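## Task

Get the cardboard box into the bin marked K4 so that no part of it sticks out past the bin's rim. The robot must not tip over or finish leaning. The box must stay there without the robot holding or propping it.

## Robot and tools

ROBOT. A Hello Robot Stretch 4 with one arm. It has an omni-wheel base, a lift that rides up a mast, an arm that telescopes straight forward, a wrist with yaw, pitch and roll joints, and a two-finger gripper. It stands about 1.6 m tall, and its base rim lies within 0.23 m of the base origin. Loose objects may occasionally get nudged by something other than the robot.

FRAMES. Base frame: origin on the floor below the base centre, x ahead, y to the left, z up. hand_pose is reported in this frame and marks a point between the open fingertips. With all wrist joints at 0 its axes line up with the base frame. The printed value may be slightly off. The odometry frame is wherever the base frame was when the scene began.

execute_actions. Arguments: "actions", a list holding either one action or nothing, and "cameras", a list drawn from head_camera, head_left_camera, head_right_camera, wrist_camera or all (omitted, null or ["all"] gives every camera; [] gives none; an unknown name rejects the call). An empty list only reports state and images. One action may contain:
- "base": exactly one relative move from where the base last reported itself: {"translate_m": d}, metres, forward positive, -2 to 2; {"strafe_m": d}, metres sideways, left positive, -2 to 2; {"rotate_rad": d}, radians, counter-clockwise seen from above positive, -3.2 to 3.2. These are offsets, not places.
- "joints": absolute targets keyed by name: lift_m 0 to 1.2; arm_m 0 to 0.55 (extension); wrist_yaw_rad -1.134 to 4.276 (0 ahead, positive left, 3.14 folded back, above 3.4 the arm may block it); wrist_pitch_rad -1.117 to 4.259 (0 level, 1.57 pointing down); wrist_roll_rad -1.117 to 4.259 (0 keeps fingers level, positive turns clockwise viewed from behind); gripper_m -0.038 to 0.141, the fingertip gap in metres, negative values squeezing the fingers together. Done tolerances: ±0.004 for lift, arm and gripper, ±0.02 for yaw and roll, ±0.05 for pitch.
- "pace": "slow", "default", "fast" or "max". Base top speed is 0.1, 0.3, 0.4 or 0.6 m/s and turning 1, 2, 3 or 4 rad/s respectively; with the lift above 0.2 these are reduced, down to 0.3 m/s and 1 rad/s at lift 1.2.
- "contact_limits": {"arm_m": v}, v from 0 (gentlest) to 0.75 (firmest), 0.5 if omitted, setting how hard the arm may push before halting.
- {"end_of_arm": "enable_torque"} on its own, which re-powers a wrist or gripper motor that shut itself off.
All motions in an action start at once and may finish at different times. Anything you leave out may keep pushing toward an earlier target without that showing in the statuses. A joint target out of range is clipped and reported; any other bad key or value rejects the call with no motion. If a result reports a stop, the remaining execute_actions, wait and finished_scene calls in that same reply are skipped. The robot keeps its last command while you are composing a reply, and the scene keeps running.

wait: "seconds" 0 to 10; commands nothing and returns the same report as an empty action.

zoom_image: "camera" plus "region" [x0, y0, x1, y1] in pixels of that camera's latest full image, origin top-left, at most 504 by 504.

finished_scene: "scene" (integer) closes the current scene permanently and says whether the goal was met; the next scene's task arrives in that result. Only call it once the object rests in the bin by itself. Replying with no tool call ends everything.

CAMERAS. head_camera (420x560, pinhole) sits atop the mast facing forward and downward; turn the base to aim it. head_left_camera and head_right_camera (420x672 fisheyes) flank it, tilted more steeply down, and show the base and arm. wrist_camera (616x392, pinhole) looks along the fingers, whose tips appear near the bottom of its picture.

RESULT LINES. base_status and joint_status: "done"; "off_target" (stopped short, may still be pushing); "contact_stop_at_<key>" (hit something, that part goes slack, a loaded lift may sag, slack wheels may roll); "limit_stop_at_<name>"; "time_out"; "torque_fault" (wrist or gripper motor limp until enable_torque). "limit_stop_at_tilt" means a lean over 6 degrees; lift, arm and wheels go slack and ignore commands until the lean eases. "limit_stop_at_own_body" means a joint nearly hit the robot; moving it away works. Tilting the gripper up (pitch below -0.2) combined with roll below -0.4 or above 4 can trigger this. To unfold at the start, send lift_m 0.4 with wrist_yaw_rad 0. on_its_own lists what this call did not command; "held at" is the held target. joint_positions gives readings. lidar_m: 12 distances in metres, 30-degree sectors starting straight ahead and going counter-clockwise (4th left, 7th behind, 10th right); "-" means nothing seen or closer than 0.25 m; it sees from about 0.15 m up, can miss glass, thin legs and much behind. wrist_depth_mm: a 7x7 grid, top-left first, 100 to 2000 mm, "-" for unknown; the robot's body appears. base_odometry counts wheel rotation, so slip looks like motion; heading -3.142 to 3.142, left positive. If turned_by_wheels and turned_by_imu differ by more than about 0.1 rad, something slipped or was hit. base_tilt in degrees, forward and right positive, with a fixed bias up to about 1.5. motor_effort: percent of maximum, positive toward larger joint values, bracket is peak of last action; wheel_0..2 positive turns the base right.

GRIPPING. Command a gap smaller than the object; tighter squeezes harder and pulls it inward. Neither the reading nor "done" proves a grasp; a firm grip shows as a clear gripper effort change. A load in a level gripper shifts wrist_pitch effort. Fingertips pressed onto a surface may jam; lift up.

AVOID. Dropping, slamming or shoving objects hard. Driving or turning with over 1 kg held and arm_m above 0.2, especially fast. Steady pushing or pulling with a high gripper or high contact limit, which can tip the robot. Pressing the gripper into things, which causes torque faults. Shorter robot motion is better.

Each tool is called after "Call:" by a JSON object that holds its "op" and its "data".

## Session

Call:
{"op": "execute_actions", "data": {"actions": []}}

Scene clock: 0.00 s.
base_odometry: x=+0.000 y=+0.000 heading=+0.000 (m, m, rad; odometry frame)
turned_by_wheels: +0.000 (rad since the last result)
turned_by_imu: +0.000 (rad since the last result)
base_tilt: forward=-0.2 right=-0.2 (deg)
lidar_m: 2.18 1.06 0.88 0.86 0.89 0.70 0.71 0.80 0.81 0.77 0.88 1.36
base_status: not commanded
joint_positions: lift_m=+0.137 arm_m=+0.000 wrist_yaw_rad=+3.137 wrist_pitch_rad=-0.013 wrist_roll_rad=-0.005 gripper_m=+0.057
joint_status: not commanded
motor_effort: lift_m=+18 arm_m=+0 wrist_yaw_rad=-1 wrist_pitch_rad=-6 wrist_roll_rad=-1 gripper_m=-2 wheel_0=+0 wheel_1=+0 wheel_2=+0 (%)
hand_pose: x=-0.1174 y=+0.0888 z=+0.3192 quat_wxyz=(+0.002, +0.006, -0.002, +1.000) (m; base frame)
wrist_depth_mm: - 135 854 866 854 809 809 / - 119 147 1138 1098 1042 1008 / - 121 160 1576 1618 1537 1255 / 135 137 1281 1661 1618 1618 1281 / 1098 1366 1576 1618 1537 1537 1308 / 946 1042 195 1182 200 1182 1138 / 723 723 820 121 798 820 831
pictures: head_camera, head_left_camera, head_right_camera, wrist_camera
Images, in order (width x height): head_camera 420x560, head_left_camera 420x672, head_right_camera 420x672, wrist_camera 616x392.

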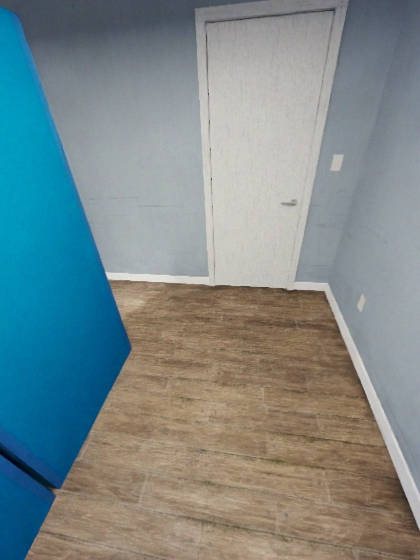

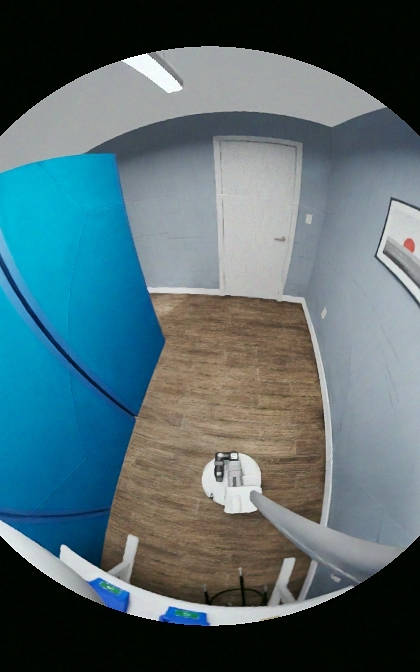

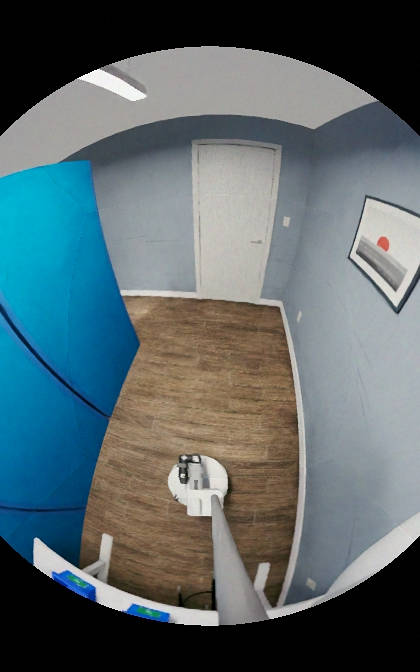

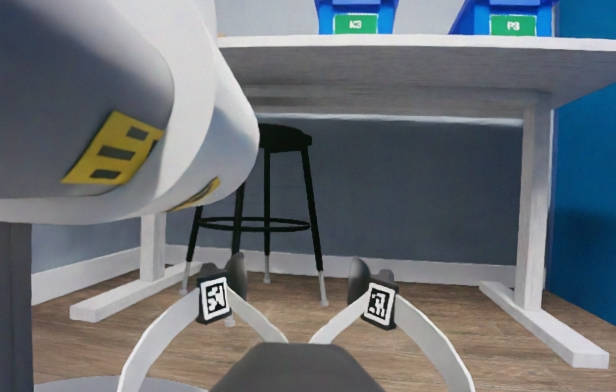

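Call:
{"op": "execute_actions", "data": {"actions": [{"base":{"rotate_rad":3.12},"joints":{"lift_m":0.95,"wrist_yaw_rad":0,"wrist_pitch_rad":0.8,"gripper_m":0.14},"pace":"fast"}]}}

Scene clock: 5.67 s.
base_odometry: x=+0.000 y=+0.000 heading=+3.120 (m, m, rad; odometry frame)
turned_by_wheels: +3.120 (rad since the last result)
turned_by_imu: +3.082 (rad since the last result)
base_tilt: forward=-0.2 right=-0.2 (deg)
lidar_m: 0.69 0.79 0.81 0.79 0.89 1.32 2.19 1.12 0.87 0.86 0.90 0.70
base_status: done
joint_positions: lift_m=+0.160 arm_m=+0.000 wrist_yaw_rad=+2.775 wrist_pitch_rad=+0.352 wrist_roll_rad=-0.005 gripper_m=+0.140
joint_status: lift_m limit_stop_at_own_body (moved +0.023 of +0.813); wrist_yaw_rad limit_stop_at_own_body (moved -0.362 of -3.137); wrist_pitch_rad limit_stop_at_own_body (moved +0.365 of +0.813); the others done
on_its_own: wrist_yaw_rad is held at +2.775, not at your +0.000, since a limit_stop_at_own_body; wrist_pitch_rad is held at +0.350, not at your +0.800, since a limit_stop_at_own_body; lift_m is slack since a limit_stop_at_own_body (your +0.950 is given up); arm_m is slack since a limit_stop_at_own_body
motor_effort: lift_m=+18(22) arm_m=+0(0) wrist_yaw_rad=-1(4) wrist_pitch_rad=-6(4) wrist_roll_rad=-1(1) gripper_m=-1(4) wheel_0=+1(5) wheel_1=+1(7) wheel_2=+2(11) (%)
hand_pose: x=-0.0507 y=+0.1787 z=+0.2390 quat_wxyz=(+0.179, -0.173, +0.030, +0.968) (m; base frame)
wrist_depth_mm: 1921 1983 - - 1464 991 759 / 1983 - - - 1499 991 759 / 1366 1430 1499 1537 1430 1008 768 / 904 960 960 976 1008 946 778 / 287 301 707 732 723 741 732 / 224 210 218 250 530 559 585 / 187 189 198 119 473 473 480
pictures: head_camera, head_left_camera, head_right_camera, wrist_camera
Images, in order (width x height): head_camera 420x560, head_left_camera 420x672, head_right_camera 420x672, wrist_camera 616x392.

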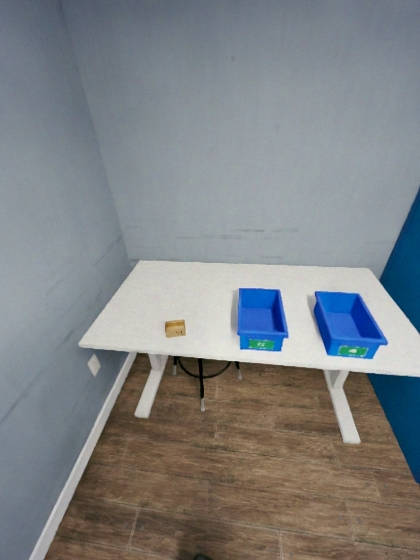

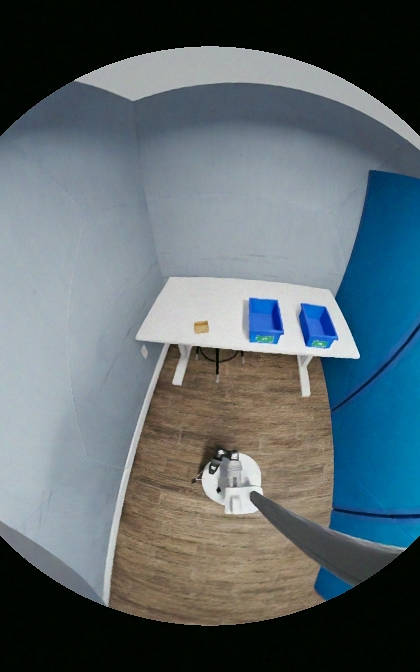

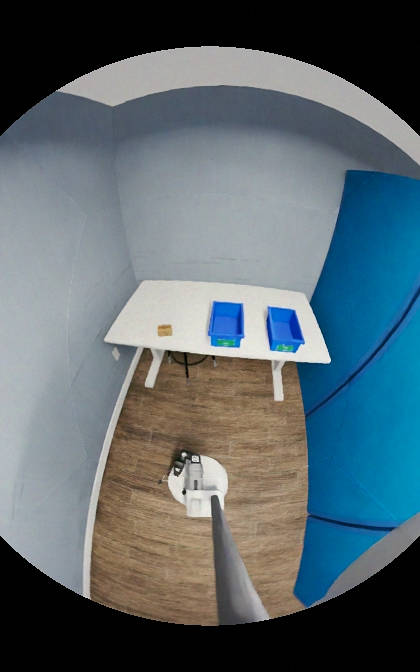

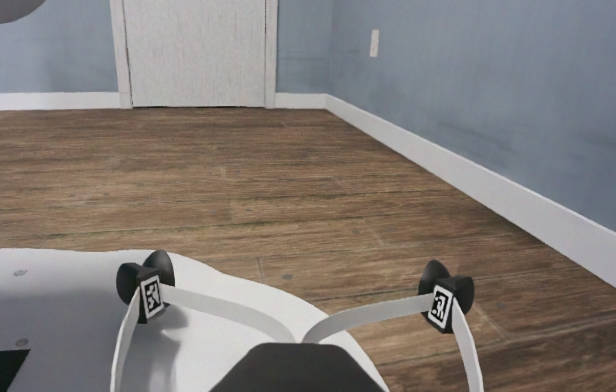

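Call:
{"op": "execute_actions", "data": {"actions": [{"base":{"strafe_m":0.26},"joints":{"lift_m":1.0,"wrist_yaw_rad":0,"wrist_pitch_rad":0.2},"pace":"fast"}], "cameras": []}}

Call:
{"op": "execute_actions", "data": {"actions": [{"base":{"translate_m":0.2},"joints":{"arm_m":0.3,"wrist_pitch_rad":1.3},"pace":"fast"}]}}

Scene clock: 15.60 s.
base_odometry: x=-0.006 y=-0.260 heading=+3.120 (m, m, rad; odometry frame)
turned_by_wheels: +0.000 (rad since the last result)
turned_by_imu: -0.002 (rad since the last result)
base_tilt: forward=-0.2 right=-0.2 (deg)
lidar_m: 0.72 0.71 0.54 0.54 0.56 0.91 2.14 1.46 1.13 1.11 0.93 0.74
base_status: done
joint_positions: lift_m=+1.000 arm_m=+0.000 wrist_yaw_rad=+0.000 wrist_pitch_rad=+0.202 wrist_roll_rad=-0.005 gripper_m=+0.140
joint_status: all done
on_its_own: arm_m is slack since a limit_stop_at_own_body
motor_effort: lift_m=+20(23) arm_m=+0(0) wrist_yaw_rad=-2(8) wrist_pitch_rad=-7(10) wrist_roll_rad=-1(1) gripper_m=+0(2) wheel_0=+1(11) wheel_1=-2(11) wheel_2=+1(2) (%)
hand_pose: x=+0.4533 y=-0.0873 z=+1.1201 quat_wxyz=(+0.995, -0.002, +0.101, +0.000) (m; base frame)
wrist_depth_mm: 741 1008 1281 1229 1205 1160 1138 / 759 1008 1308 1308 1255 1205 1160 / 750 1060 1397 1308 1281 1229 1205 / 768 1060 1397 1366 1336 1308 1255 / 778 976 1255 1308 1366 1281 1281 / 798 809 842 976 854 798 976 / 741 707 759 119 759 597 683
pictures: none
No camera images: the call's "cameras" was empty. Leave "cameras" out to get every camera's image.

Scene clock: 17.53 s.
base_odometry: x=-0.206 y=-0.256 heading=+3.121 (m, m, rad; odometry frame)
turned_by_wheels: +0.000 (rad since the last result)
turned_by_imu: -0.001 (rad since the last result)
base_tilt: forward=-0.2 right=-0.2 (deg)
lidar_m: 0.53 0.61 0.52 0.49 0.57 0.91 2.36 1.44 1.16 1.12 0.69 0.56
base_status: done
joint_positions: lift_m=+1.000 arm_m=+0.298 wrist_yaw_rad=+0.000 wrist_pitch_rad=+1.300 wrist_roll_rad=-0.005 gripper_m=+0.140
joint_status: all done
motor_effort: lift_m=+20(20) arm_m=+9(14) wrist_yaw_rad=-2(0) wrist_pitch_rad=-1(4) wrist_roll_rad=-1(1) gripper_m=+0(1) wheel_0=-1(5) wheel_1=+2(5) wheel_2=+1(11) (%)
hand_pose: x=+0.5464 y=-0.0874 z=+0.9000 quat_wxyz=(+0.796, -0.002, +0.605, +0.002) (m; base frame)
wrist_depth_mm: 459 459 466 473 473 480 480 / 445 445 452 452 459 466 439 / 424 430 433 384 442 445 418 / 413 410 418 418 424 433 404 / 820 1025 1098 413 415 415 402 / 866 1042 1060 1078 1060 404 1118 / 904 1025 1042 120 1078 1078 1078
pictures: head_camera, head_left_camera, head_right_camera, wrist_camera
Images, in order (width x height): head_camera 420x560, head_left_camera 420x672, head_right_camera 420x672, wrist_camera 616x392.

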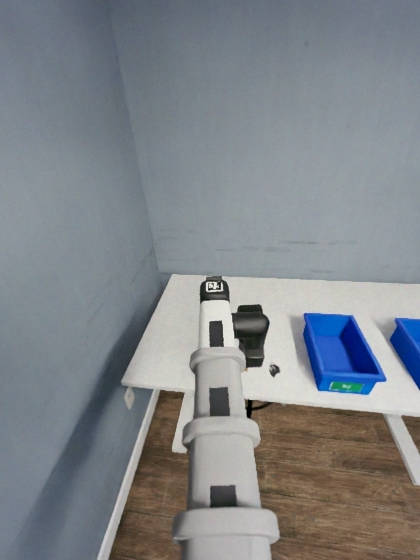

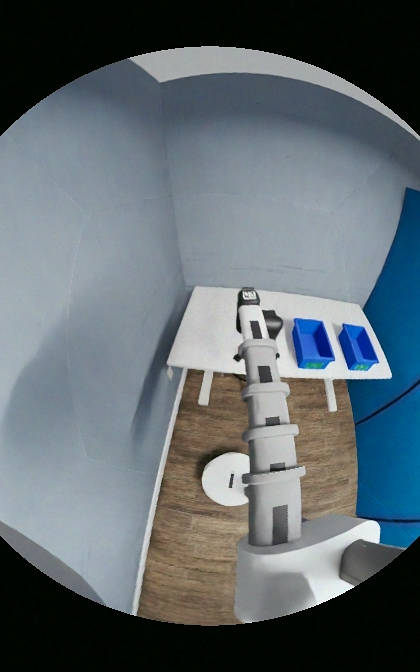

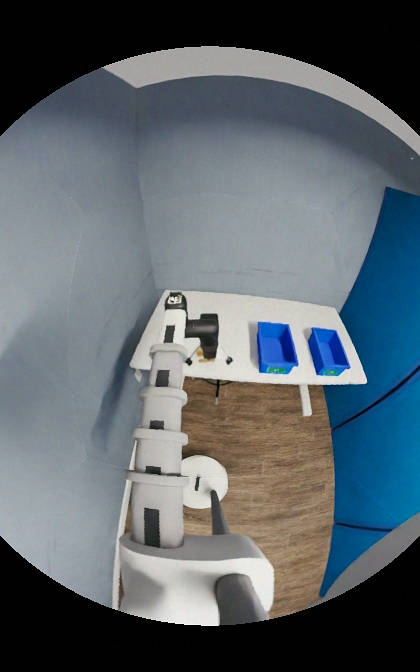

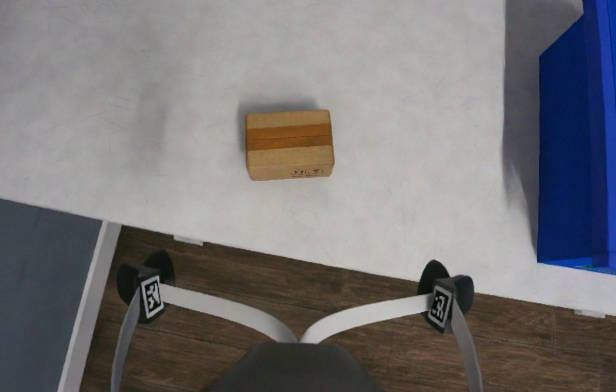

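Call:
{"op": "execute_actions", "data": {"actions": [{"base":{"strafe_m":0.015},"joints":{"lift_m":0.93,"arm_m":0.51,"wrist_pitch_rad":1.57,"wrist_roll_rad":1.5,"gripper_m":0.12},"pace":"fast"}], "cameras": ["wrist_camera"]}}

Scene clock: 26.97 s.
base_odometry: x=-0.206 y=-0.271 heading=+3.121 (m, m, rad; odometry frame)
turned_by_wheels: +0.000 (rad since the last result)
turned_by_imu: -0.001 (rad since the last result)
base_tilt: forward=-0.2 right=-0.2 (deg)
lidar_m: 0.54 0.61 0.50 0.50 0.56 0.86 2.34 1.50 1.18 1.17 0.71 0.55
base_status: done
joint_positions: lift_m=+0.930 arm_m=+0.508 wrist_yaw_rad=+0.000 wrist_pitch_rad=+1.570 wrist_roll_rad=+1.500 gripper_m=+0.120
joint_status: all done
motor_effort: lift_m=+15(18) arm_m=+9(6) wrist_yaw_rad=-2(0) wrist_pitch_rad=+0(4) wrist_roll_rad=+1(5) gripper_m=+1(1) wheel_0=-1(8) wheel_1=+2(8) wheel_2=+0(1) (%)
hand_pose: x=+0.6796 y=-0.0874 z=+0.8199 quat_wxyz=(+0.518, +0.482, +0.517, -0.482) (m; base frame)
wrist_depth_mm: 309 312 317 320 324 1025 1078 / 312 315 320 322 324 1060 1078 / 312 315 320 322 324 1042 1098 / 314 315 320 325 327 1042 1060 / 315 317 319 274 329 904 854 / 314 317 274 274 216 866 866 / 314 319 324 121 1078 1078 1098
pictures: wrist_camera
Images, in order (width x height): wrist_camera 616x392.

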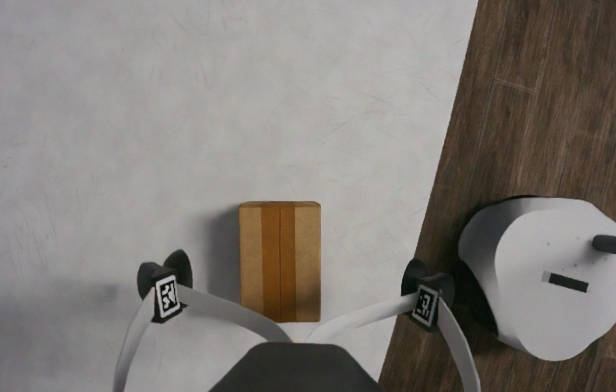

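Call:
{"op": "execute_actions", "data": {"actions": [{"joints":{"lift_m":0.864,"arm_m":0.514,"gripper_m":0.10}}], "cameras": ["wrist_camera"]}}

Call:
{"op": "execute_actions", "data": {"actions": [{"joints":{"gripper_m":0.015}}], "cameras": ["wrist_camera"]}}

Scene clock: 36.07 s.
base_odometry: x=-0.206 y=-0.271 heading=+3.121 (m, m, rad; odometry frame)
turned_by_wheels: +0.000 (rad since the last result)
turned_by_imu: -0.001 (rad since the last result)
base_tilt: forward=-0.2 right=-0.2 (deg)
lidar_m: 0.57 0.62 0.51 0.48 0.54 0.86 2.34 1.49 1.20 1.16 0.70 0.58
base_status: not commanded
joint_positions: lift_m=+0.864 arm_m=+0.512 wrist_yaw_rad=+0.000 wrist_pitch_rad=+1.570 wrist_roll_rad=+1.500 gripper_m=+0.100
joint_status: all done
motor_effort: lift_m=+15(15) arm_m=+9(7) wrist_yaw_rad=-2(1) wrist_pitch_rad=+0(0) wrist_roll_rad=+1(0) gripper_m=-2(3) wheel_0=-1(1) wheel_1=+2(2) wheel_2=+0(0) (%)
hand_pose: x=+0.6836 y=-0.0874 z=+0.7540 quat_wxyz=(+0.518, +0.482, +0.517, -0.482) (m; base frame)
wrist_depth_mm: 247 250 253 255 256 260 1008 / 247 249 253 255 260 262 1008 / 248 251 254 257 259 991 1008 / 249 250 255 256 262 1025 991 / 249 253 214 208 260 854 788 / 252 252 207 209 200 891 798 / 252 254 256 122 265 1008 798
pictures: wrist_camera
Images, in order (width x height): wrist_camera 616x392.

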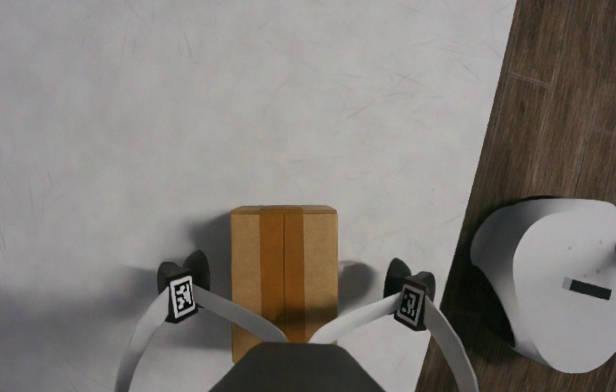

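Scene clock: 37.73 s.
base_odometry: x=-0.206 y=-0.271 heading=+3.121 (m, m, rad; odometry frame)
turned_by_wheels: +0.000 (rad since the last result)
turned_by_imu: +0.000 (rad since the last result)
base_tilt: forward=-0.2 right=-0.2 (deg)
lidar_m: 0.55 0.61 0.51 0.49 0.56 0.87 2.35 1.50 1.19 1.16 0.67 0.53
base_status: not commanded
joint_positions: lift_m=+0.864 arm_m=+0.512 wrist_yaw_rad=+0.000 wrist_pitch_rad=+1.570 wrist_roll_rad=+1.500 gripper_m=+0.015
joint_status: all done
motor_effort: lift_m=+15(15) arm_m=+9(9) wrist_yaw_rad=-1(2) wrist_pitch_rad=+1(1) wrist_roll_rad=+1(1) gripper_m=-22(20) wheel_0=-1(1) wheel_1=+2(2) wheel_2=+0(0) (%)
hand_pose: x=+0.6836 y=-0.0874 z=+0.7540 quat_wxyz=(+0.518, +0.482, +0.517, -0.482) (m; base frame)
wrist_depth_mm: 246 249 252 255 258 262 991 / 248 249 253 255 258 263 1008 / 247 251 254 257 259 1008 1008 / 249 251 254 255 260 1008 1008 / 249 252 254 195 262 842 798 / 250 252 189 195 187 866 798 / 251 253 257 120 264 1025 788
pictures: wrist_camera
Images, in order (width x height): wrist_camera 616x392.

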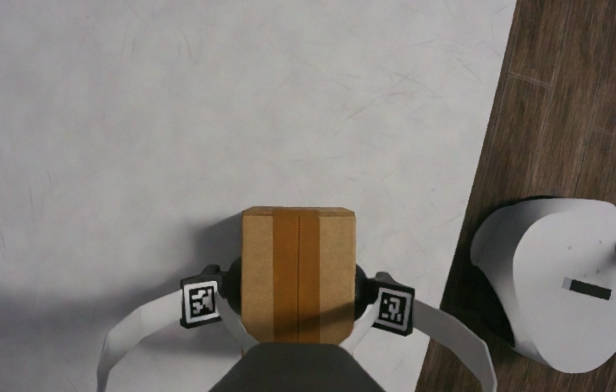

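Call:
{"op": "execute_actions", "data": {"actions": [{"joints":{"lift_m":0.9},"pace":"fast"}], "cameras": ["head_camera"]}}

Call:
{"op": "zoom_image", "data": {"camera": "head_camera", "region": [300, 340, 420, 420]}}

Call:
{"op": "execute_actions", "data": {"actions": [{"base":{"translate_m":-1.9},"joints":{"arm_m":0.0,"wrist_roll_rad":0},"pace":"fast"}], "cameras": ["wrist_camera"]}}

Call:
{"op": "execute_actions", "data": {"actions": [{"base":{"rotate_rad":-1.7}}], "cameras": ["head_camera","head_left_camera","wrist_camera"]}}

Scene clock: 50.73 s.
base_odometry: x=-0.206 y=-0.271 heading=+3.121 (m, m, rad; odometry frame)
turned_by_wheels: +0.000 (rad since the last result)
turned_by_imu: -0.001 (rad since the last result)
base_tilt: forward=-0.2 right=-0.2 (deg)
lidar_m: 0.56 0.63 0.50 0.50 0.55 0.88 2.36 1.49 1.19 1.16 0.71 0.56
base_status: not commanded
joint_positions: lift_m=+0.900 arm_m=+0.512 wrist_yaw_rad=+0.000 wrist_pitch_rad=+1.570 wrist_roll_rad=+1.500 gripper_m=+0.015
joint_status: all done
motor_effort: lift_m=+21(23) arm_m=+9(9) wrist_yaw_rad=-1(2) wrist_pitch_rad=+0(1) wrist_roll_rad=+1(1) gripper_m=-21(22) wheel_0=-1(1) wheel_1=+2(2) wheel_2=+0(0) (%)
hand_pose: x=+0.6836 y=-0.0874 z=+0.7895 quat_wxyz=(+0.518, +0.482, +0.517, -0.482) (m; base frame)
wrist_depth_mm: 281 282 286 290 294 298 1025 / 279 286 287 291 296 1042 1060 / 283 286 289 291 296 1042 1078 / 283 287 290 293 297 1042 1042 / 285 285 290 194 296 917 831 / 285 286 189 195 187 866 831 / 285 290 291 121 300 1060 842
pictures: head_camera
Images, in order (width x height): head_camera 420x560.

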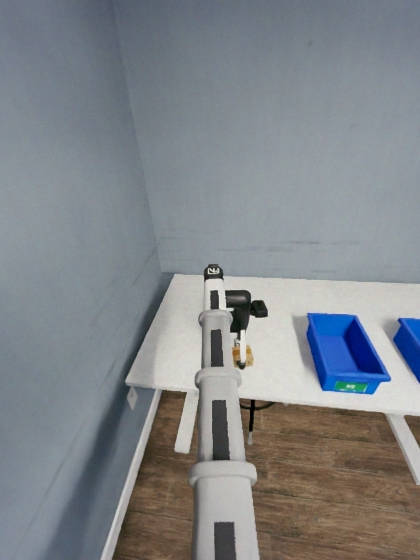

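Region (300, 340, 420, 420) of head_camera's 420x560 image, scaled by 4.200, with more detail than that image has.

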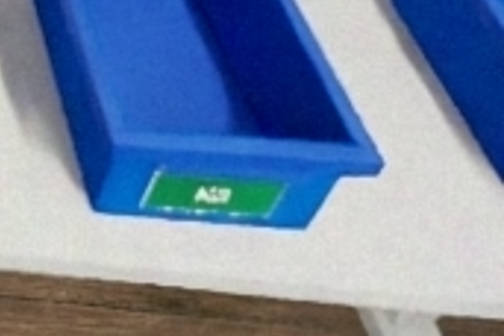

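Scene clock: 57.10 s.
base_odometry: x=+1.694 y=-0.311 heading=+3.120 (m, m, rad; odometry frame)
turned_by_wheels: +0.000 (rad since the last result)
turned_by_imu: +0.004 (rad since the last result)
base_tilt: forward=-0.2 right=-0.2 (deg)
lidar_m: 2.01 0.94 0.76 0.75 0.60 0.49 0.48 0.51 0.85 1.12 1.01 1.54
base_status: done
joint_positions: lift_m=+0.900 arm_m=+0.002 wrist_yaw_rad=+0.000 wrist_pitch_rad=+1.570 wrist_roll_rad=+0.000 gripper_m=+0.015
joint_status: all done
motor_effort: lift_m=+21(21) arm_m=-9(8) wrist_yaw_rad=+0(2) wrist_pitch_rad=-1(1) wrist_roll_rad=-2(5) gripper_m=-22(23) wheel_0=+0(7) wheel_1=+0(6) wheel_2=-2(11) (%)
hand_pose: x=+0.1726 y=-0.0874 z=+0.7895 quat_wxyz=(+0.707, +0.000, +0.707, +0.000) (m; base frame)
wrist_depth_mm: 976 976 976 1008 1008 1025 1008 / 991 991 1008 1008 1025 1025 1025 / 976 1008 1008 1025 1008 1025 1042 / 991 991 1025 1008 1025 1025 1042 / 991 1008 788 195 1025 1042 1025 / 991 1025 189 195 188 1042 1060 / 1025 1025 820 120 1042 1025 1042
pictures: wrist_camera
Images, in order (width x height): wrist_camera 616x392.

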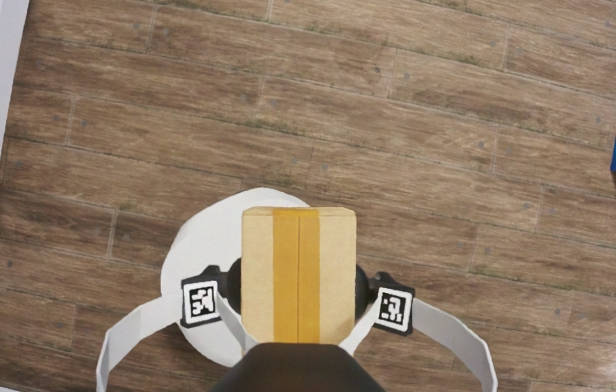

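Scene clock: 59.27 s.
base_odometry: x=+1.694 y=-0.311 heading=+1.421 (m, m, rad; odometry frame)
turned_by_wheels: -1.700 (rad since the last result)
turned_by_imu: -1.680 (rad since the last result)
base_tilt: forward=-0.2 right=-0.2 (deg)
lidar_m: 2.11 1.01 1.33 2.43 1.09 0.77 0.77 0.72 0.47 0.46 0.49 0.70
base_status: done
joint_positions: lift_m=+0.900 arm_m=+0.002 wrist_yaw_rad=+0.000 wrist_pitch_rad=+1.570 wrist_roll_rad=+0.000 gripper_m=+0.015
joint_status: not commanded
motor_effort: lift_m=+20(21) arm_m=-9(9) wrist_yaw_rad=-1(0) wrist_pitch_rad=+0(0) wrist_roll_rad=-2(2) gripper_m=-19(21) wheel_0=+1(5) wheel_1=+1(6) wheel_2=+0(6) (%)
hand_pose: x=+0.1727 y=-0.0874 z=+0.7895 quat_wxyz=(+0.707, +0.000, +0.707, +0.000) (m; base frame)
wrist_depth_mm: 976 991 1008 991 991 891 634 / 991 1008 991 1008 1008 917 597 / 976 1008 1008 991 1008 831 585 / 991 1025 1025 1008 1025 831 574 / 991 1008 809 195 1042 820 574 / 1025 1025 189 196 189 768 564 / 1042 1025 820 120 1042 683 569
pictures: head_camera, head_left_camera, wrist_camera
Images, in order (width x height): head_camera 420x560, head_left_camera 420x672, wrist_camera 616x392.

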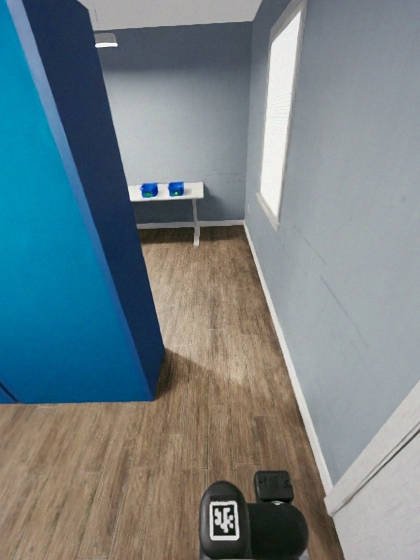

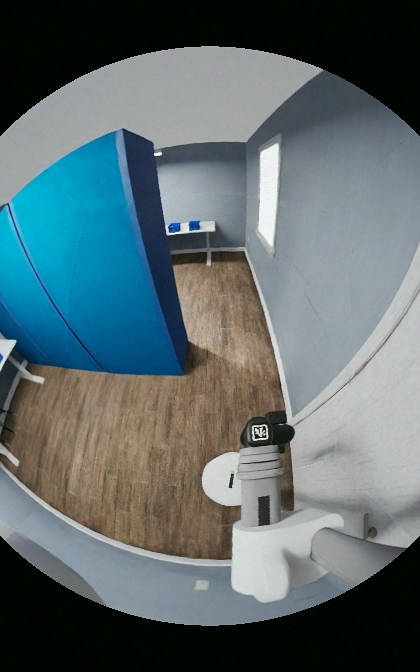

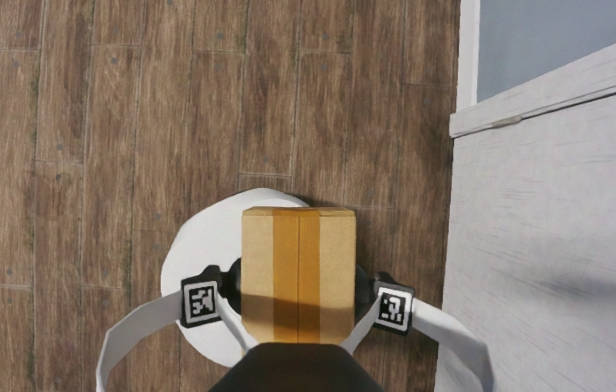

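Call:
{"op": "execute_actions", "data": {"actions": [{"base":{"strafe_m":-0.09},"pace":"fast"}], "cameras": []}}

Call:
{"op": "execute_actions", "data": {"actions": [{"base":{"translate_m":0.75},"pace":"fast"}], "cameras": ["head_camera","head_left_camera"]}}

Scene clock: 67.77 s.
base_odometry: x=+1.783 y=-0.324 heading=+1.421 (m, m, rad; odometry frame)
turned_by_wheels: +0.000 (rad since the last result)
turned_by_imu: +0.000 (rad since the last result)
base_tilt: forward=-0.2 right=-0.2 (deg)
lidar_m: 1.75 1.07 1.30 2.51 1.06 0.81 0.74 0.55 0.39 0.36 0.40 0.56
base_status: done
joint_positions: lift_m=+0.900 arm_m=+0.002 wrist_yaw_rad=+0.000 wrist_pitch_rad=+1.570 wrist_roll_rad=+0.000 gripper_m=+0.015
joint_status: not commanded
motor_effort: lift_m=+20(20) arm_m=-9(9) wrist_yaw_rad=-1(1) wrist_pitch_rad=+0(0) wrist_roll_rad=-1(2) gripper_m=-23(21) wheel_0=+0(10) wheel_1=+1(8) wheel_2=+0(1) (%)
hand_pose: x=+0.1727 y=-0.0874 z=+0.7895 quat_wxyz=(+0.707, +0.000, +0.707, +0.000) (m; base frame)
wrist_depth_mm: 976 1008 991 1025 1008 715 492 / 976 976 1008 1008 1008 661 469 / 1008 1008 1008 1008 1008 676 473 / 991 1008 991 1008 1025 654 466 / 1008 991 798 195 1025 640 459 / 1008 1008 189 195 189 591 449 / 1025 1008 831 121 1042 539 445
pictures: none
No camera images: the call's "cameras" was empty. Leave "cameras" out to get every camera's image.

Scene clock: 71.17 s.
base_odometry: x=+1.895 y=+0.417 heading=+1.421 (m, m, rad; odometry frame)
turned_by_wheels: +0.000 (rad since the last result)
turned_by_imu: -0.003 (rad since the last result)
base_tilt: forward=-0.2 right=-0.2 (deg)
lidar_m: 1.63 0.71 0.52 0.78 2.14 1.58 1.52 0.57 0.42 0.39 0.44 0.61
base_status: done
joint_positions: lift_m=+0.900 arm_m=+0.002 wrist_yaw_rad=+0.000 wrist_pitch_rad=+1.570 wrist_roll_rad=+0.000 gripper_m=+0.015
joint_status: not commanded
motor_effort: lift_m=+20(20) arm_m=-9(9) wrist_yaw_rad=-1(0) wrist_pitch_rad=+0(0) wrist_roll_rad=-2(2) gripper_m=-22(24) wheel_0=+2(7) wheel_1=+0(5) wheel_2=+1(11) (%)
hand_pose: x=+0.1727 y=-0.0874 z=+0.7895 quat_wxyz=(+0.707, +0.000, +0.707, +0.000) (m; base frame)
wrist_depth_mm: 891 991 1008 1008 1025 732 517 / 904 976 976 1008 1008 732 512 / 904 1008 1008 1008 1025 707 512 / 976 1008 1008 1025 1025 699 504 / 1025 1008 798 196 1025 699 500 / 1025 1008 189 196 188 647 496 / 1025 1025 820 121 1042 580 477
pictures: head_camera, head_left_camera
Images, in order (width x height): head_camera 420x560, head_left_camera 420x672.

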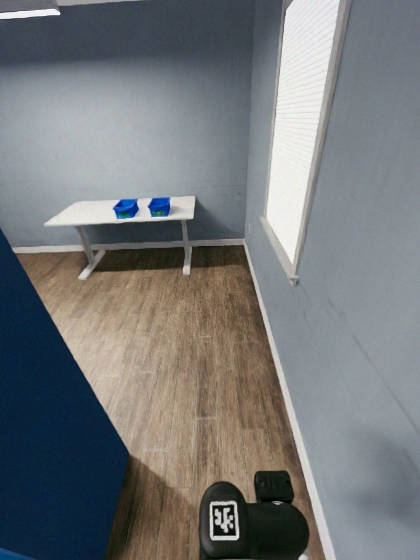

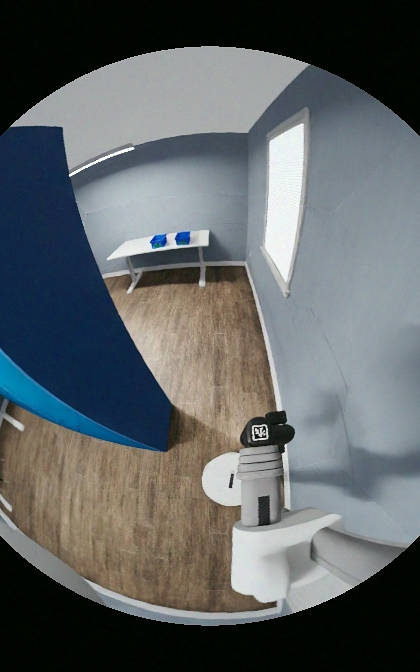

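Call:
{"op": "execute_actions", "data": {"actions": [{"base":{"translate_m":1.4},"joints":{"wrist_pitch_rad":0.5,"wrist_yaw_rad":0.3},"pace":"fast"}]}}

Scene clock: 79.63 s.
base_odometry: x=+2.104 y=+1.802 heading=+1.421 (m, m, rad; odometry frame)
turned_by_wheels: +0.000 (rad since the last result)
turned_by_imu: -0.005 (rad since the last result)
base_tilt: forward=-0.2 right=-0.2 (deg)
lidar_m: 1.05 1.10 1.47 2.50 1.02 0.89 1.74 0.63 0.39 0.37 0.41 0.55
base_status: done
joint_positions: lift_m=+0.900 arm_m=+0.001 wrist_yaw_rad=+0.300 wrist_pitch_rad=+0.503 wrist_roll_rad=+0.000 gripper_m=+0.015
joint_status: all done
motor_effort: lift_m=+20(20) arm_m=-8(9) wrist_yaw_rad=+0(4) wrist_pitch_rad=-10(13) wrist_roll_rad=-1(1) gripper_m=-21(20) wheel_0=+0(6) wheel_1=-1(6) wheel_2=+2(10) (%)
hand_pose: x=+0.4396 y=-0.0089 z=+0.9389 quat_wxyz=(+0.958, -0.037, +0.246, +0.145) (m; base frame)
wrist_depth_mm: 1921 1756 1661 1499 1397 1336 1118 / 1118 1098 1138 1464 1499 1397 1060 / - - 1008 1118 1576 1499 1008 / 1921 - - 1366 1661 1576 931 / 1576 1661 1576 195 1708 1618 854 / 1308 1336 189 196 187 1308 809 / 1160 1160 1182 120 1229 1008 759
pictures: head_camera, head_left_camera, head_right_camera, wrist_camera
Images, in order (width x height): head_camera 420x560, head_left_camera 420x672, head_right_camera 420x672, wrist_camera 616x392.

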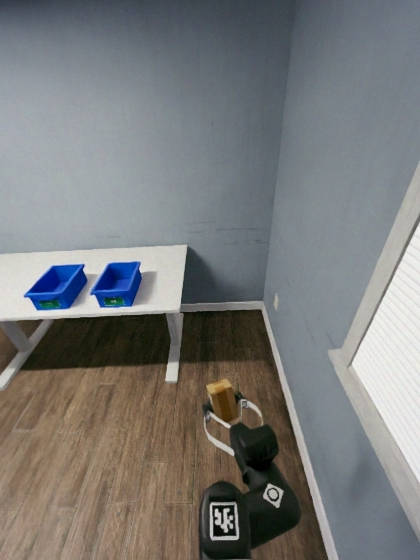

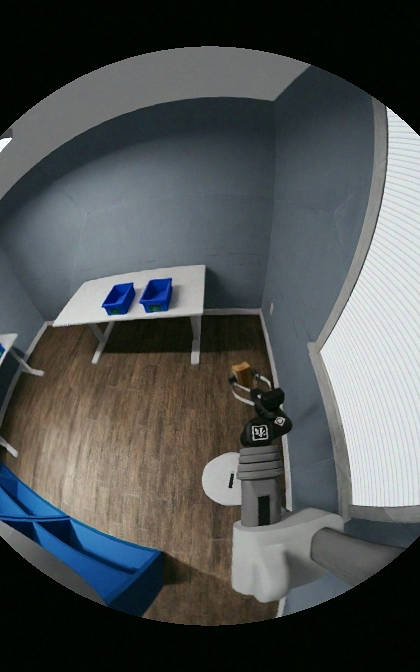

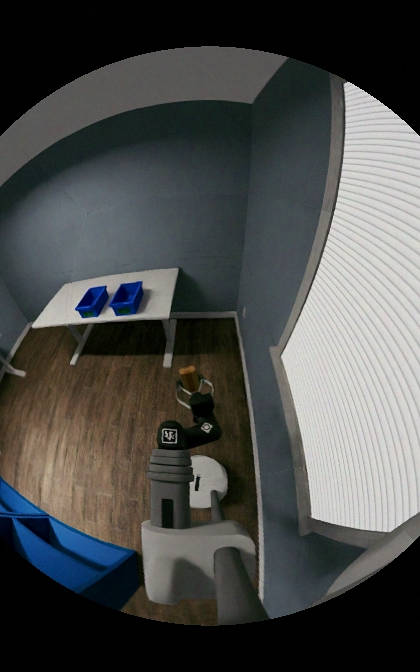

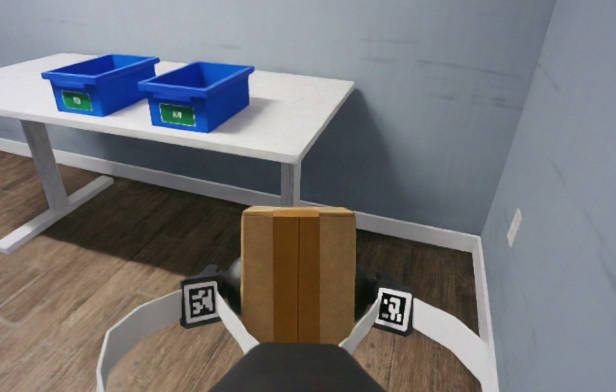

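Call:
{"op": "zoom_image", "data": {"camera": "wrist_camera", "region": [40, 60, 260, 140]}}

Region (40, 60, 260, 140) of wrist_camera's 616x392 image, scaled by 2.291; it fills the top 183 rows of this view, and the rest is white.

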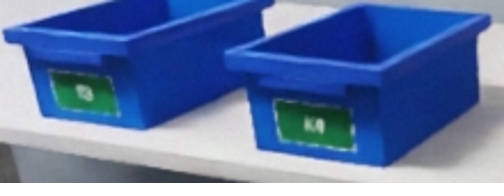

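Call:
{"op": "execute_actions", "data": {"actions": [{"base":{"strafe_m":0.63},"joints":{"wrist_pitch_rad":0.7,"wrist_yaw_rad":0,"lift_m":1.0},"pace":"fast"}], "cameras": ["wrist_camera"]}}

Call:
{"op": "execute_actions", "data": {"actions": [{"base":{"translate_m":0.55},"joints":{"wrist_pitch_rad":1.0},"pace":"fast"}], "cameras": ["wrist_camera","head_right_camera"]}}

Scene clock: 90.30 s.
base_odometry: x=+1.481 y=+1.896 heading=+1.421 (m, m, rad; odometry frame)
turned_by_wheels: +0.000 (rad since the last result)
turned_by_imu: -0.002 (rad since the last result)
base_tilt: forward=-0.2 right=-0.2 (deg)
lidar_m: 1.01 1.06 1.42 1.87 1.05 0.75 0.70 1.50 1.07 0.98 1.06 1.03
base_status: done
joint_positions: lift_m=+1.000 arm_m=+0.001 wrist_yaw_rad=+0.000 wrist_pitch_rad=+0.703 wrist_roll_rad=+0.000 gripper_m=+0.015
joint_status: all done
motor_effort: lift_m=+20(23) arm_m=-8(8) wrist_yaw_rad=-2(7) wrist_pitch_rad=-8(9) wrist_roll_rad=-1(2) gripper_m=-22(22) wheel_0=+2(9) wheel_1=-1(10) wheel_2=+1(0) (%)
hand_pose: x=+0.3925 y=-0.0874 z=+0.9916 quat_wxyz=(+0.939, +0.000, +0.344, +0.000) (m; base frame)
wrist_depth_mm: 1255 1118 1160 1098 1537 1499 1397 / 960 891 946 866 1042 1661 1430 / 1618 1921 1863 1921 1863 1863 1366 / 1576 1661 1756 1756 1808 1756 1397 / 1397 1464 1464 195 1499 1576 1366 / 1255 1255 189 195 189 1336 1308 / 1098 1118 1138 121 1182 1160 1205
pictures: wrist_camera
Images, in order (width x height): wrist_camera 616x392.

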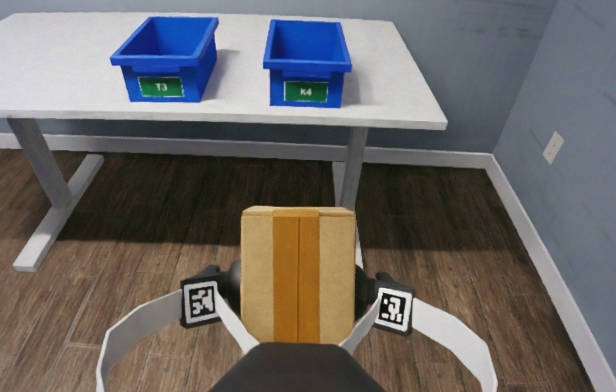

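Scene clock: 93.30 s.
base_odometry: x=+1.563 y=+2.440 heading=+1.421 (m, m, rad; odometry frame)
turned_by_wheels: +0.000 (rad since the last result)
turned_by_imu: -0.002 (rad since the last result)
base_tilt: forward=-0.2 right=-0.2 (deg)
lidar_m: 0.46 0.48 0.69 1.85 1.79 1.32 1.24 1.49 1.05 1.01 1.10 0.50
base_status: done
joint_positions: lift_m=+1.000 arm_m=+0.001 wrist_yaw_rad=+0.000 wrist_pitch_rad=+1.002 wrist_roll_rad=+0.000 gripper_m=+0.015
joint_status: all done
motor_effort: lift_m=+21(20) arm_m=-8(8) wrist_yaw_rad=-1(1) wrist_pitch_rad=-5(5) wrist_roll_rad=-1(1) gripper_m=-22(20) wheel_0=+1(4) wheel_1=+0(6) wheel_2=+2(11) (%)
hand_pose: x=+0.3278 y=-0.0874 z=+0.9350 quat_wxyz=(+0.877, +0.000, +0.480, +0.000) (m; base frame)
wrist_depth_mm: 585 597 647 615 676 917 1118 / 574 554 591 609 603 640 1281 / 421 525 525 433 539 569 1336 / 504 504 500 496 521 521 1281 / 1182 1182 1229 195 1229 1308 1255 / 1078 1098 189 196 189 1160 1182 / 1025 1042 1042 120 1098 1060 1078
pictures: head_right_camera, wrist_camera
Images, in order (width x height): head_right_camera 420x672, wrist_camera 616x392.

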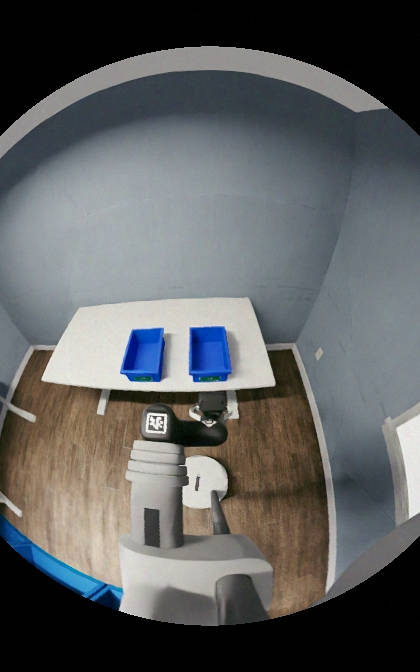

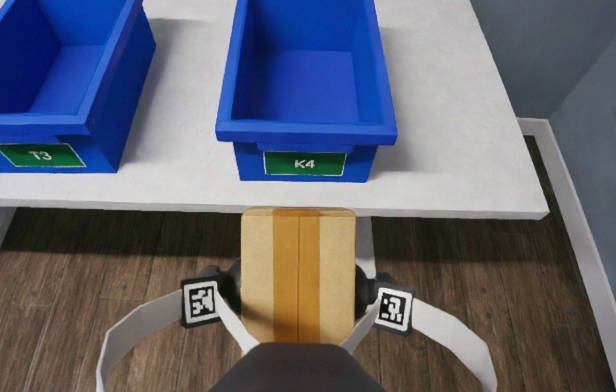

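Call:
{"op": "execute_actions", "data": {"actions": [{"joints":{"lift_m":1.02,"arm_m":0.52,"wrist_pitch_rad":1.55},"pace":"fast"}], "cameras": ["wrist_camera","head_right_camera"]}}

Scene clock: 99.43 s.
base_odometry: x=+1.563 y=+2.440 heading=+1.421 (m, m, rad; odometry frame)
turned_by_wheels: +0.000 (rad since the last result)
turned_by_imu: -0.001 (rad since the last result)
base_tilt: forward=-0.2 right=-0.2 (deg)
lidar_m: 0.46 0.50 0.68 1.86 1.81 1.32 1.27 1.53 1.06 0.99 1.10 0.49
base_status: not commanded
joint_positions: lift_m=+1.020 arm_m=+0.518 wrist_yaw_rad=+0.000 wrist_pitch_rad=+1.550 wrist_roll_rad=+0.000 gripper_m=+0.015
joint_status: all done
motor_effort: lift_m=+21(23) arm_m=+9(8) wrist_yaw_rad=-2(1) wrist_pitch_rad=+1(2) wrist_roll_rad=-1(2) gripper_m=-20(22) wheel_0=+0(1) wheel_1=+0(0) wheel_2=+2(2) (%)
hand_pose: x=+0.6954 y=-0.0874 z=+0.9096 quat_wxyz=(+0.714, +0.000, +0.700, +0.000) (m; base frame)
wrist_depth_mm: 399 399 407 410 413 415 415 / 404 404 407 413 413 415 418 / 392 410 343 404 322 418 418 / 379 410 349 410 366 421 421 / 377 407 290 195 364 418 421 / 387 407 189 195 188 424 421 / 384 413 309 120 353 424 424
pictures: head_right_camera, wrist_camera
Images, in order (width x height): head_right_camera 420x672, wrist_camera 616x392.

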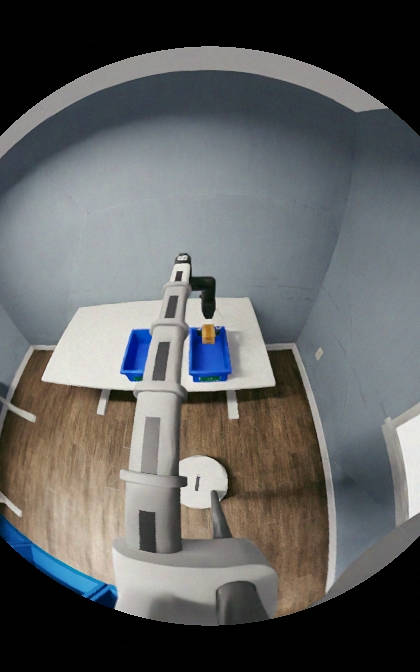

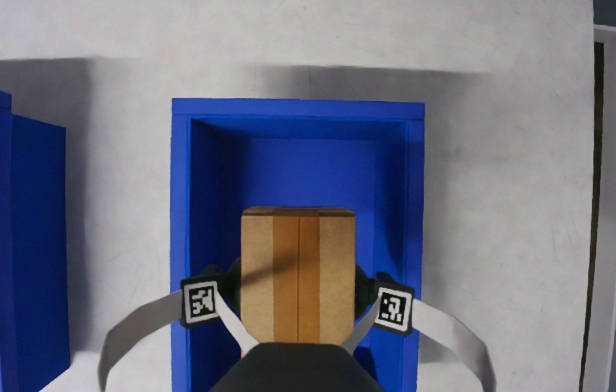

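Centered. The floor is at 0.41 m and the box bottom at about 0.245 m, so I lower by 0.155 m.

Call:
{"op": "execute_actions", "data": {"actions": [{"joints":{"lift_m":0.866}}], "cameras": ["wrist_camera"]}}

Call:
{"op": "execute_actions", "data": {"actions": [{"joints":{"gripper_m":0.085}}], "cameras": []}}

Call:
{"op": "execute_actions", "data": {"actions": [{"joints":{"lift_m":0.97},"pace":"fast"}], "cameras": ["wrist_camera","head_right_camera"]}}

Scene clock: 105.43 s.
base_odometry: x=+1.563 y=+2.440 heading=+1.421 (m, m, rad; odometry frame)
turned_by_wheels: +0.000 (rad since the last result)
turned_by_imu: -0.001 (rad since the last result)
base_tilt: forward=-0.2 right=-0.2 (deg)
lidar_m: 0.45 0.50 0.68 1.88 1.78 1.32 1.26 1.52 1.07 1.00 1.09 0.46
base_status: not commanded
joint_positions: lift_m=+0.866 arm_m=+0.518 wrist_yaw_rad=+0.000 wrist_pitch_rad=+1.550 wrist_roll_rad=+0.000 gripper_m=+0.015
joint_status: all done
motor_effort: lift_m=+16(19) arm_m=+9(9) wrist_yaw_rad=-1(1) wrist_pitch_rad=+0(1) wrist_roll_rad=-1(1) gripper_m=-22(20) wheel_0=+1(1) wheel_1=+0(0) wheel_2=+2(2) (%)
hand_pose: x=+0.6953 y=-0.0874 z=+0.7560 quat_wxyz=(+0.714, +0.000, +0.700, +0.000) (m; base frame)
wrist_depth_mm: 135 137 137 138 139 140 141 / 136 170 194 193 190 156 141 / 138 185 253 255 257 168 202 / 139 187 254 255 258 167 204 / 139 187 255 195 257 166 203 / 138 161 189 196 189 158 266 / 138 185 256 120 259 144 267
pictures: wrist_camera
Images, in order (width x height): wrist_camera 616x392.

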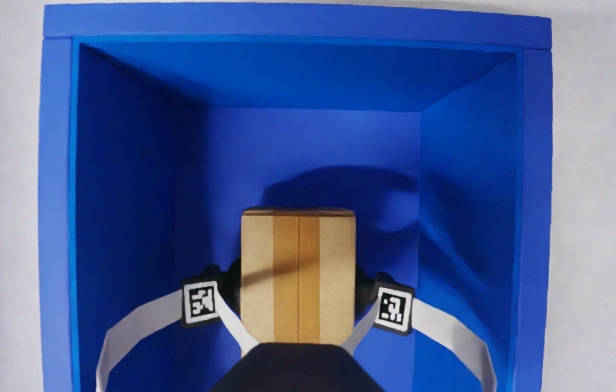

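Scene clock: 106.93 s.
base_odometry: x=+1.563 y=+2.440 heading=+1.421 (m, m, rad; odometry frame)
turned_by_wheels: +0.000 (rad since the last result)
turned_by_imu: +0.000 (rad since the last result)
base_tilt: forward=-0.2 right=-0.2 (deg)
lidar_m: 0.47 0.47 0.69 1.86 1.82 1.32 1.25 1.51 1.06 0.99 1.11 0.49
base_status: not commanded
joint_positions: lift_m=+0.866 arm_m=+0.518 wrist_yaw_rad=+0.000 wrist_pitch_rad=+1.550 wrist_roll_rad=+0.000 gripper_m=+0.085
joint_status: all done
motor_effort: lift_m=+16(16) arm_m=+9(9) wrist_yaw_rad=-1(2) wrist_pitch_rad=+0(0) wrist_roll_rad=+0(1) gripper_m=-1(26) wheel_0=+1(1) wheel_1=+0(0) wheel_2=+2(2) (%)
hand_pose: x=+0.6953 y=-0.0874 z=+0.7560 quat_wxyz=(+0.714, +0.000, +0.700, +0.000) (m; base frame)
wrist_depth_mm: 136 137 138 138 140 140 141 / 136 170 195 194 190 156 141 / 138 185 255 257 258 167 202 / 139 187 253 255 258 167 204 / 139 187 254 207 257 167 204 / 138 173 200 207 198 163 266 / 138 172 257 121 258 143 266
pictures: none
No camera images: the call's "cameras" was empty. Leave "cameras" out to get every camera's image.

Scene clock: 108.13 s.
base_odometry: x=+1.563 y=+2.440 heading=+1.421 (m, m, rad; odometry frame)
turned_by_wheels: +0.000 (rad since the last result)
turned_by_imu: +0.000 (rad since the last result)
base_tilt: forward=-0.2 right=-0.2 (deg)
lidar_m: 0.44 0.51 0.68 1.86 1.80 1.33 1.25 1.49 1.05 1.01 1.10 0.51
base_status: not commanded
joint_positions: lift_m=+0.970 arm_m=+0.518 wrist_yaw_rad=+0.000 wrist_pitch_rad=+1.550 wrist_roll_rad=+0.000 gripper_m=+0.085
joint_status: all done
motor_effort: lift_m=+21(22) arm_m=+9(9) wrist_yaw_rad=-2(2) wrist_pitch_rad=+0(1) wrist_roll_rad=-1(1) gripper_m=-2(3) wheel_0=+1(1) wheel_1=+0(0) wheel_2=+2(2) (%)
hand_pose: x=+0.6953 y=-0.0874 z=+0.8596 quat_wxyz=(+0.714, +0.000, +0.700, +0.000) (m; base frame)
wrist_depth_mm: 353 357 357 362 364 364 368 / 355 353 248 246 244 366 366 / 355 357 342 359 285 370 370 / 355 359 357 359 320 368 370 / 357 359 359 312 282 370 373 / 362 362 200 312 198 368 373 / 359 362 353 121 306 370 373
pictures: head_right_camera, wrist_camera
Images, in order (width x height): head_right_camera 420x672, wrist_camera 616x392.

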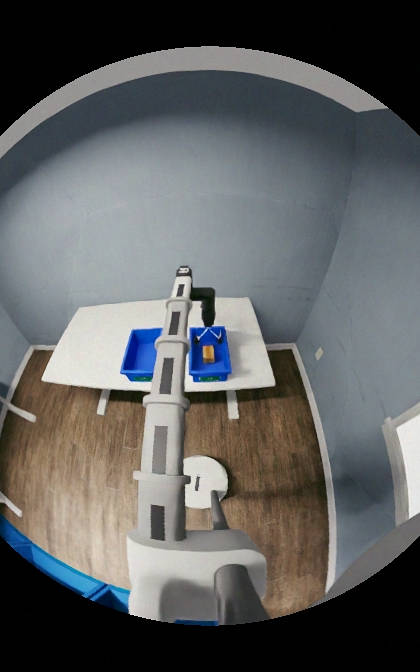

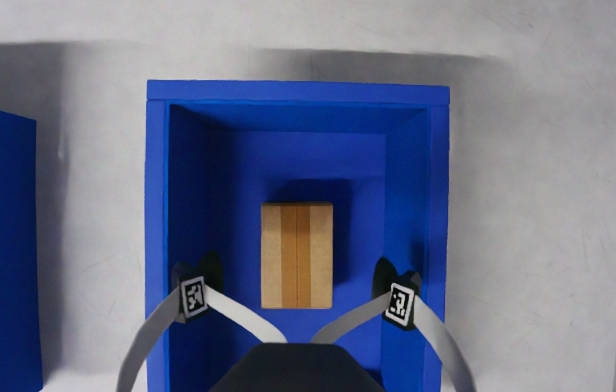

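Call:
{"op": "finished_scene", "data": {"scene": 2}}

The scene is finished: the task was done.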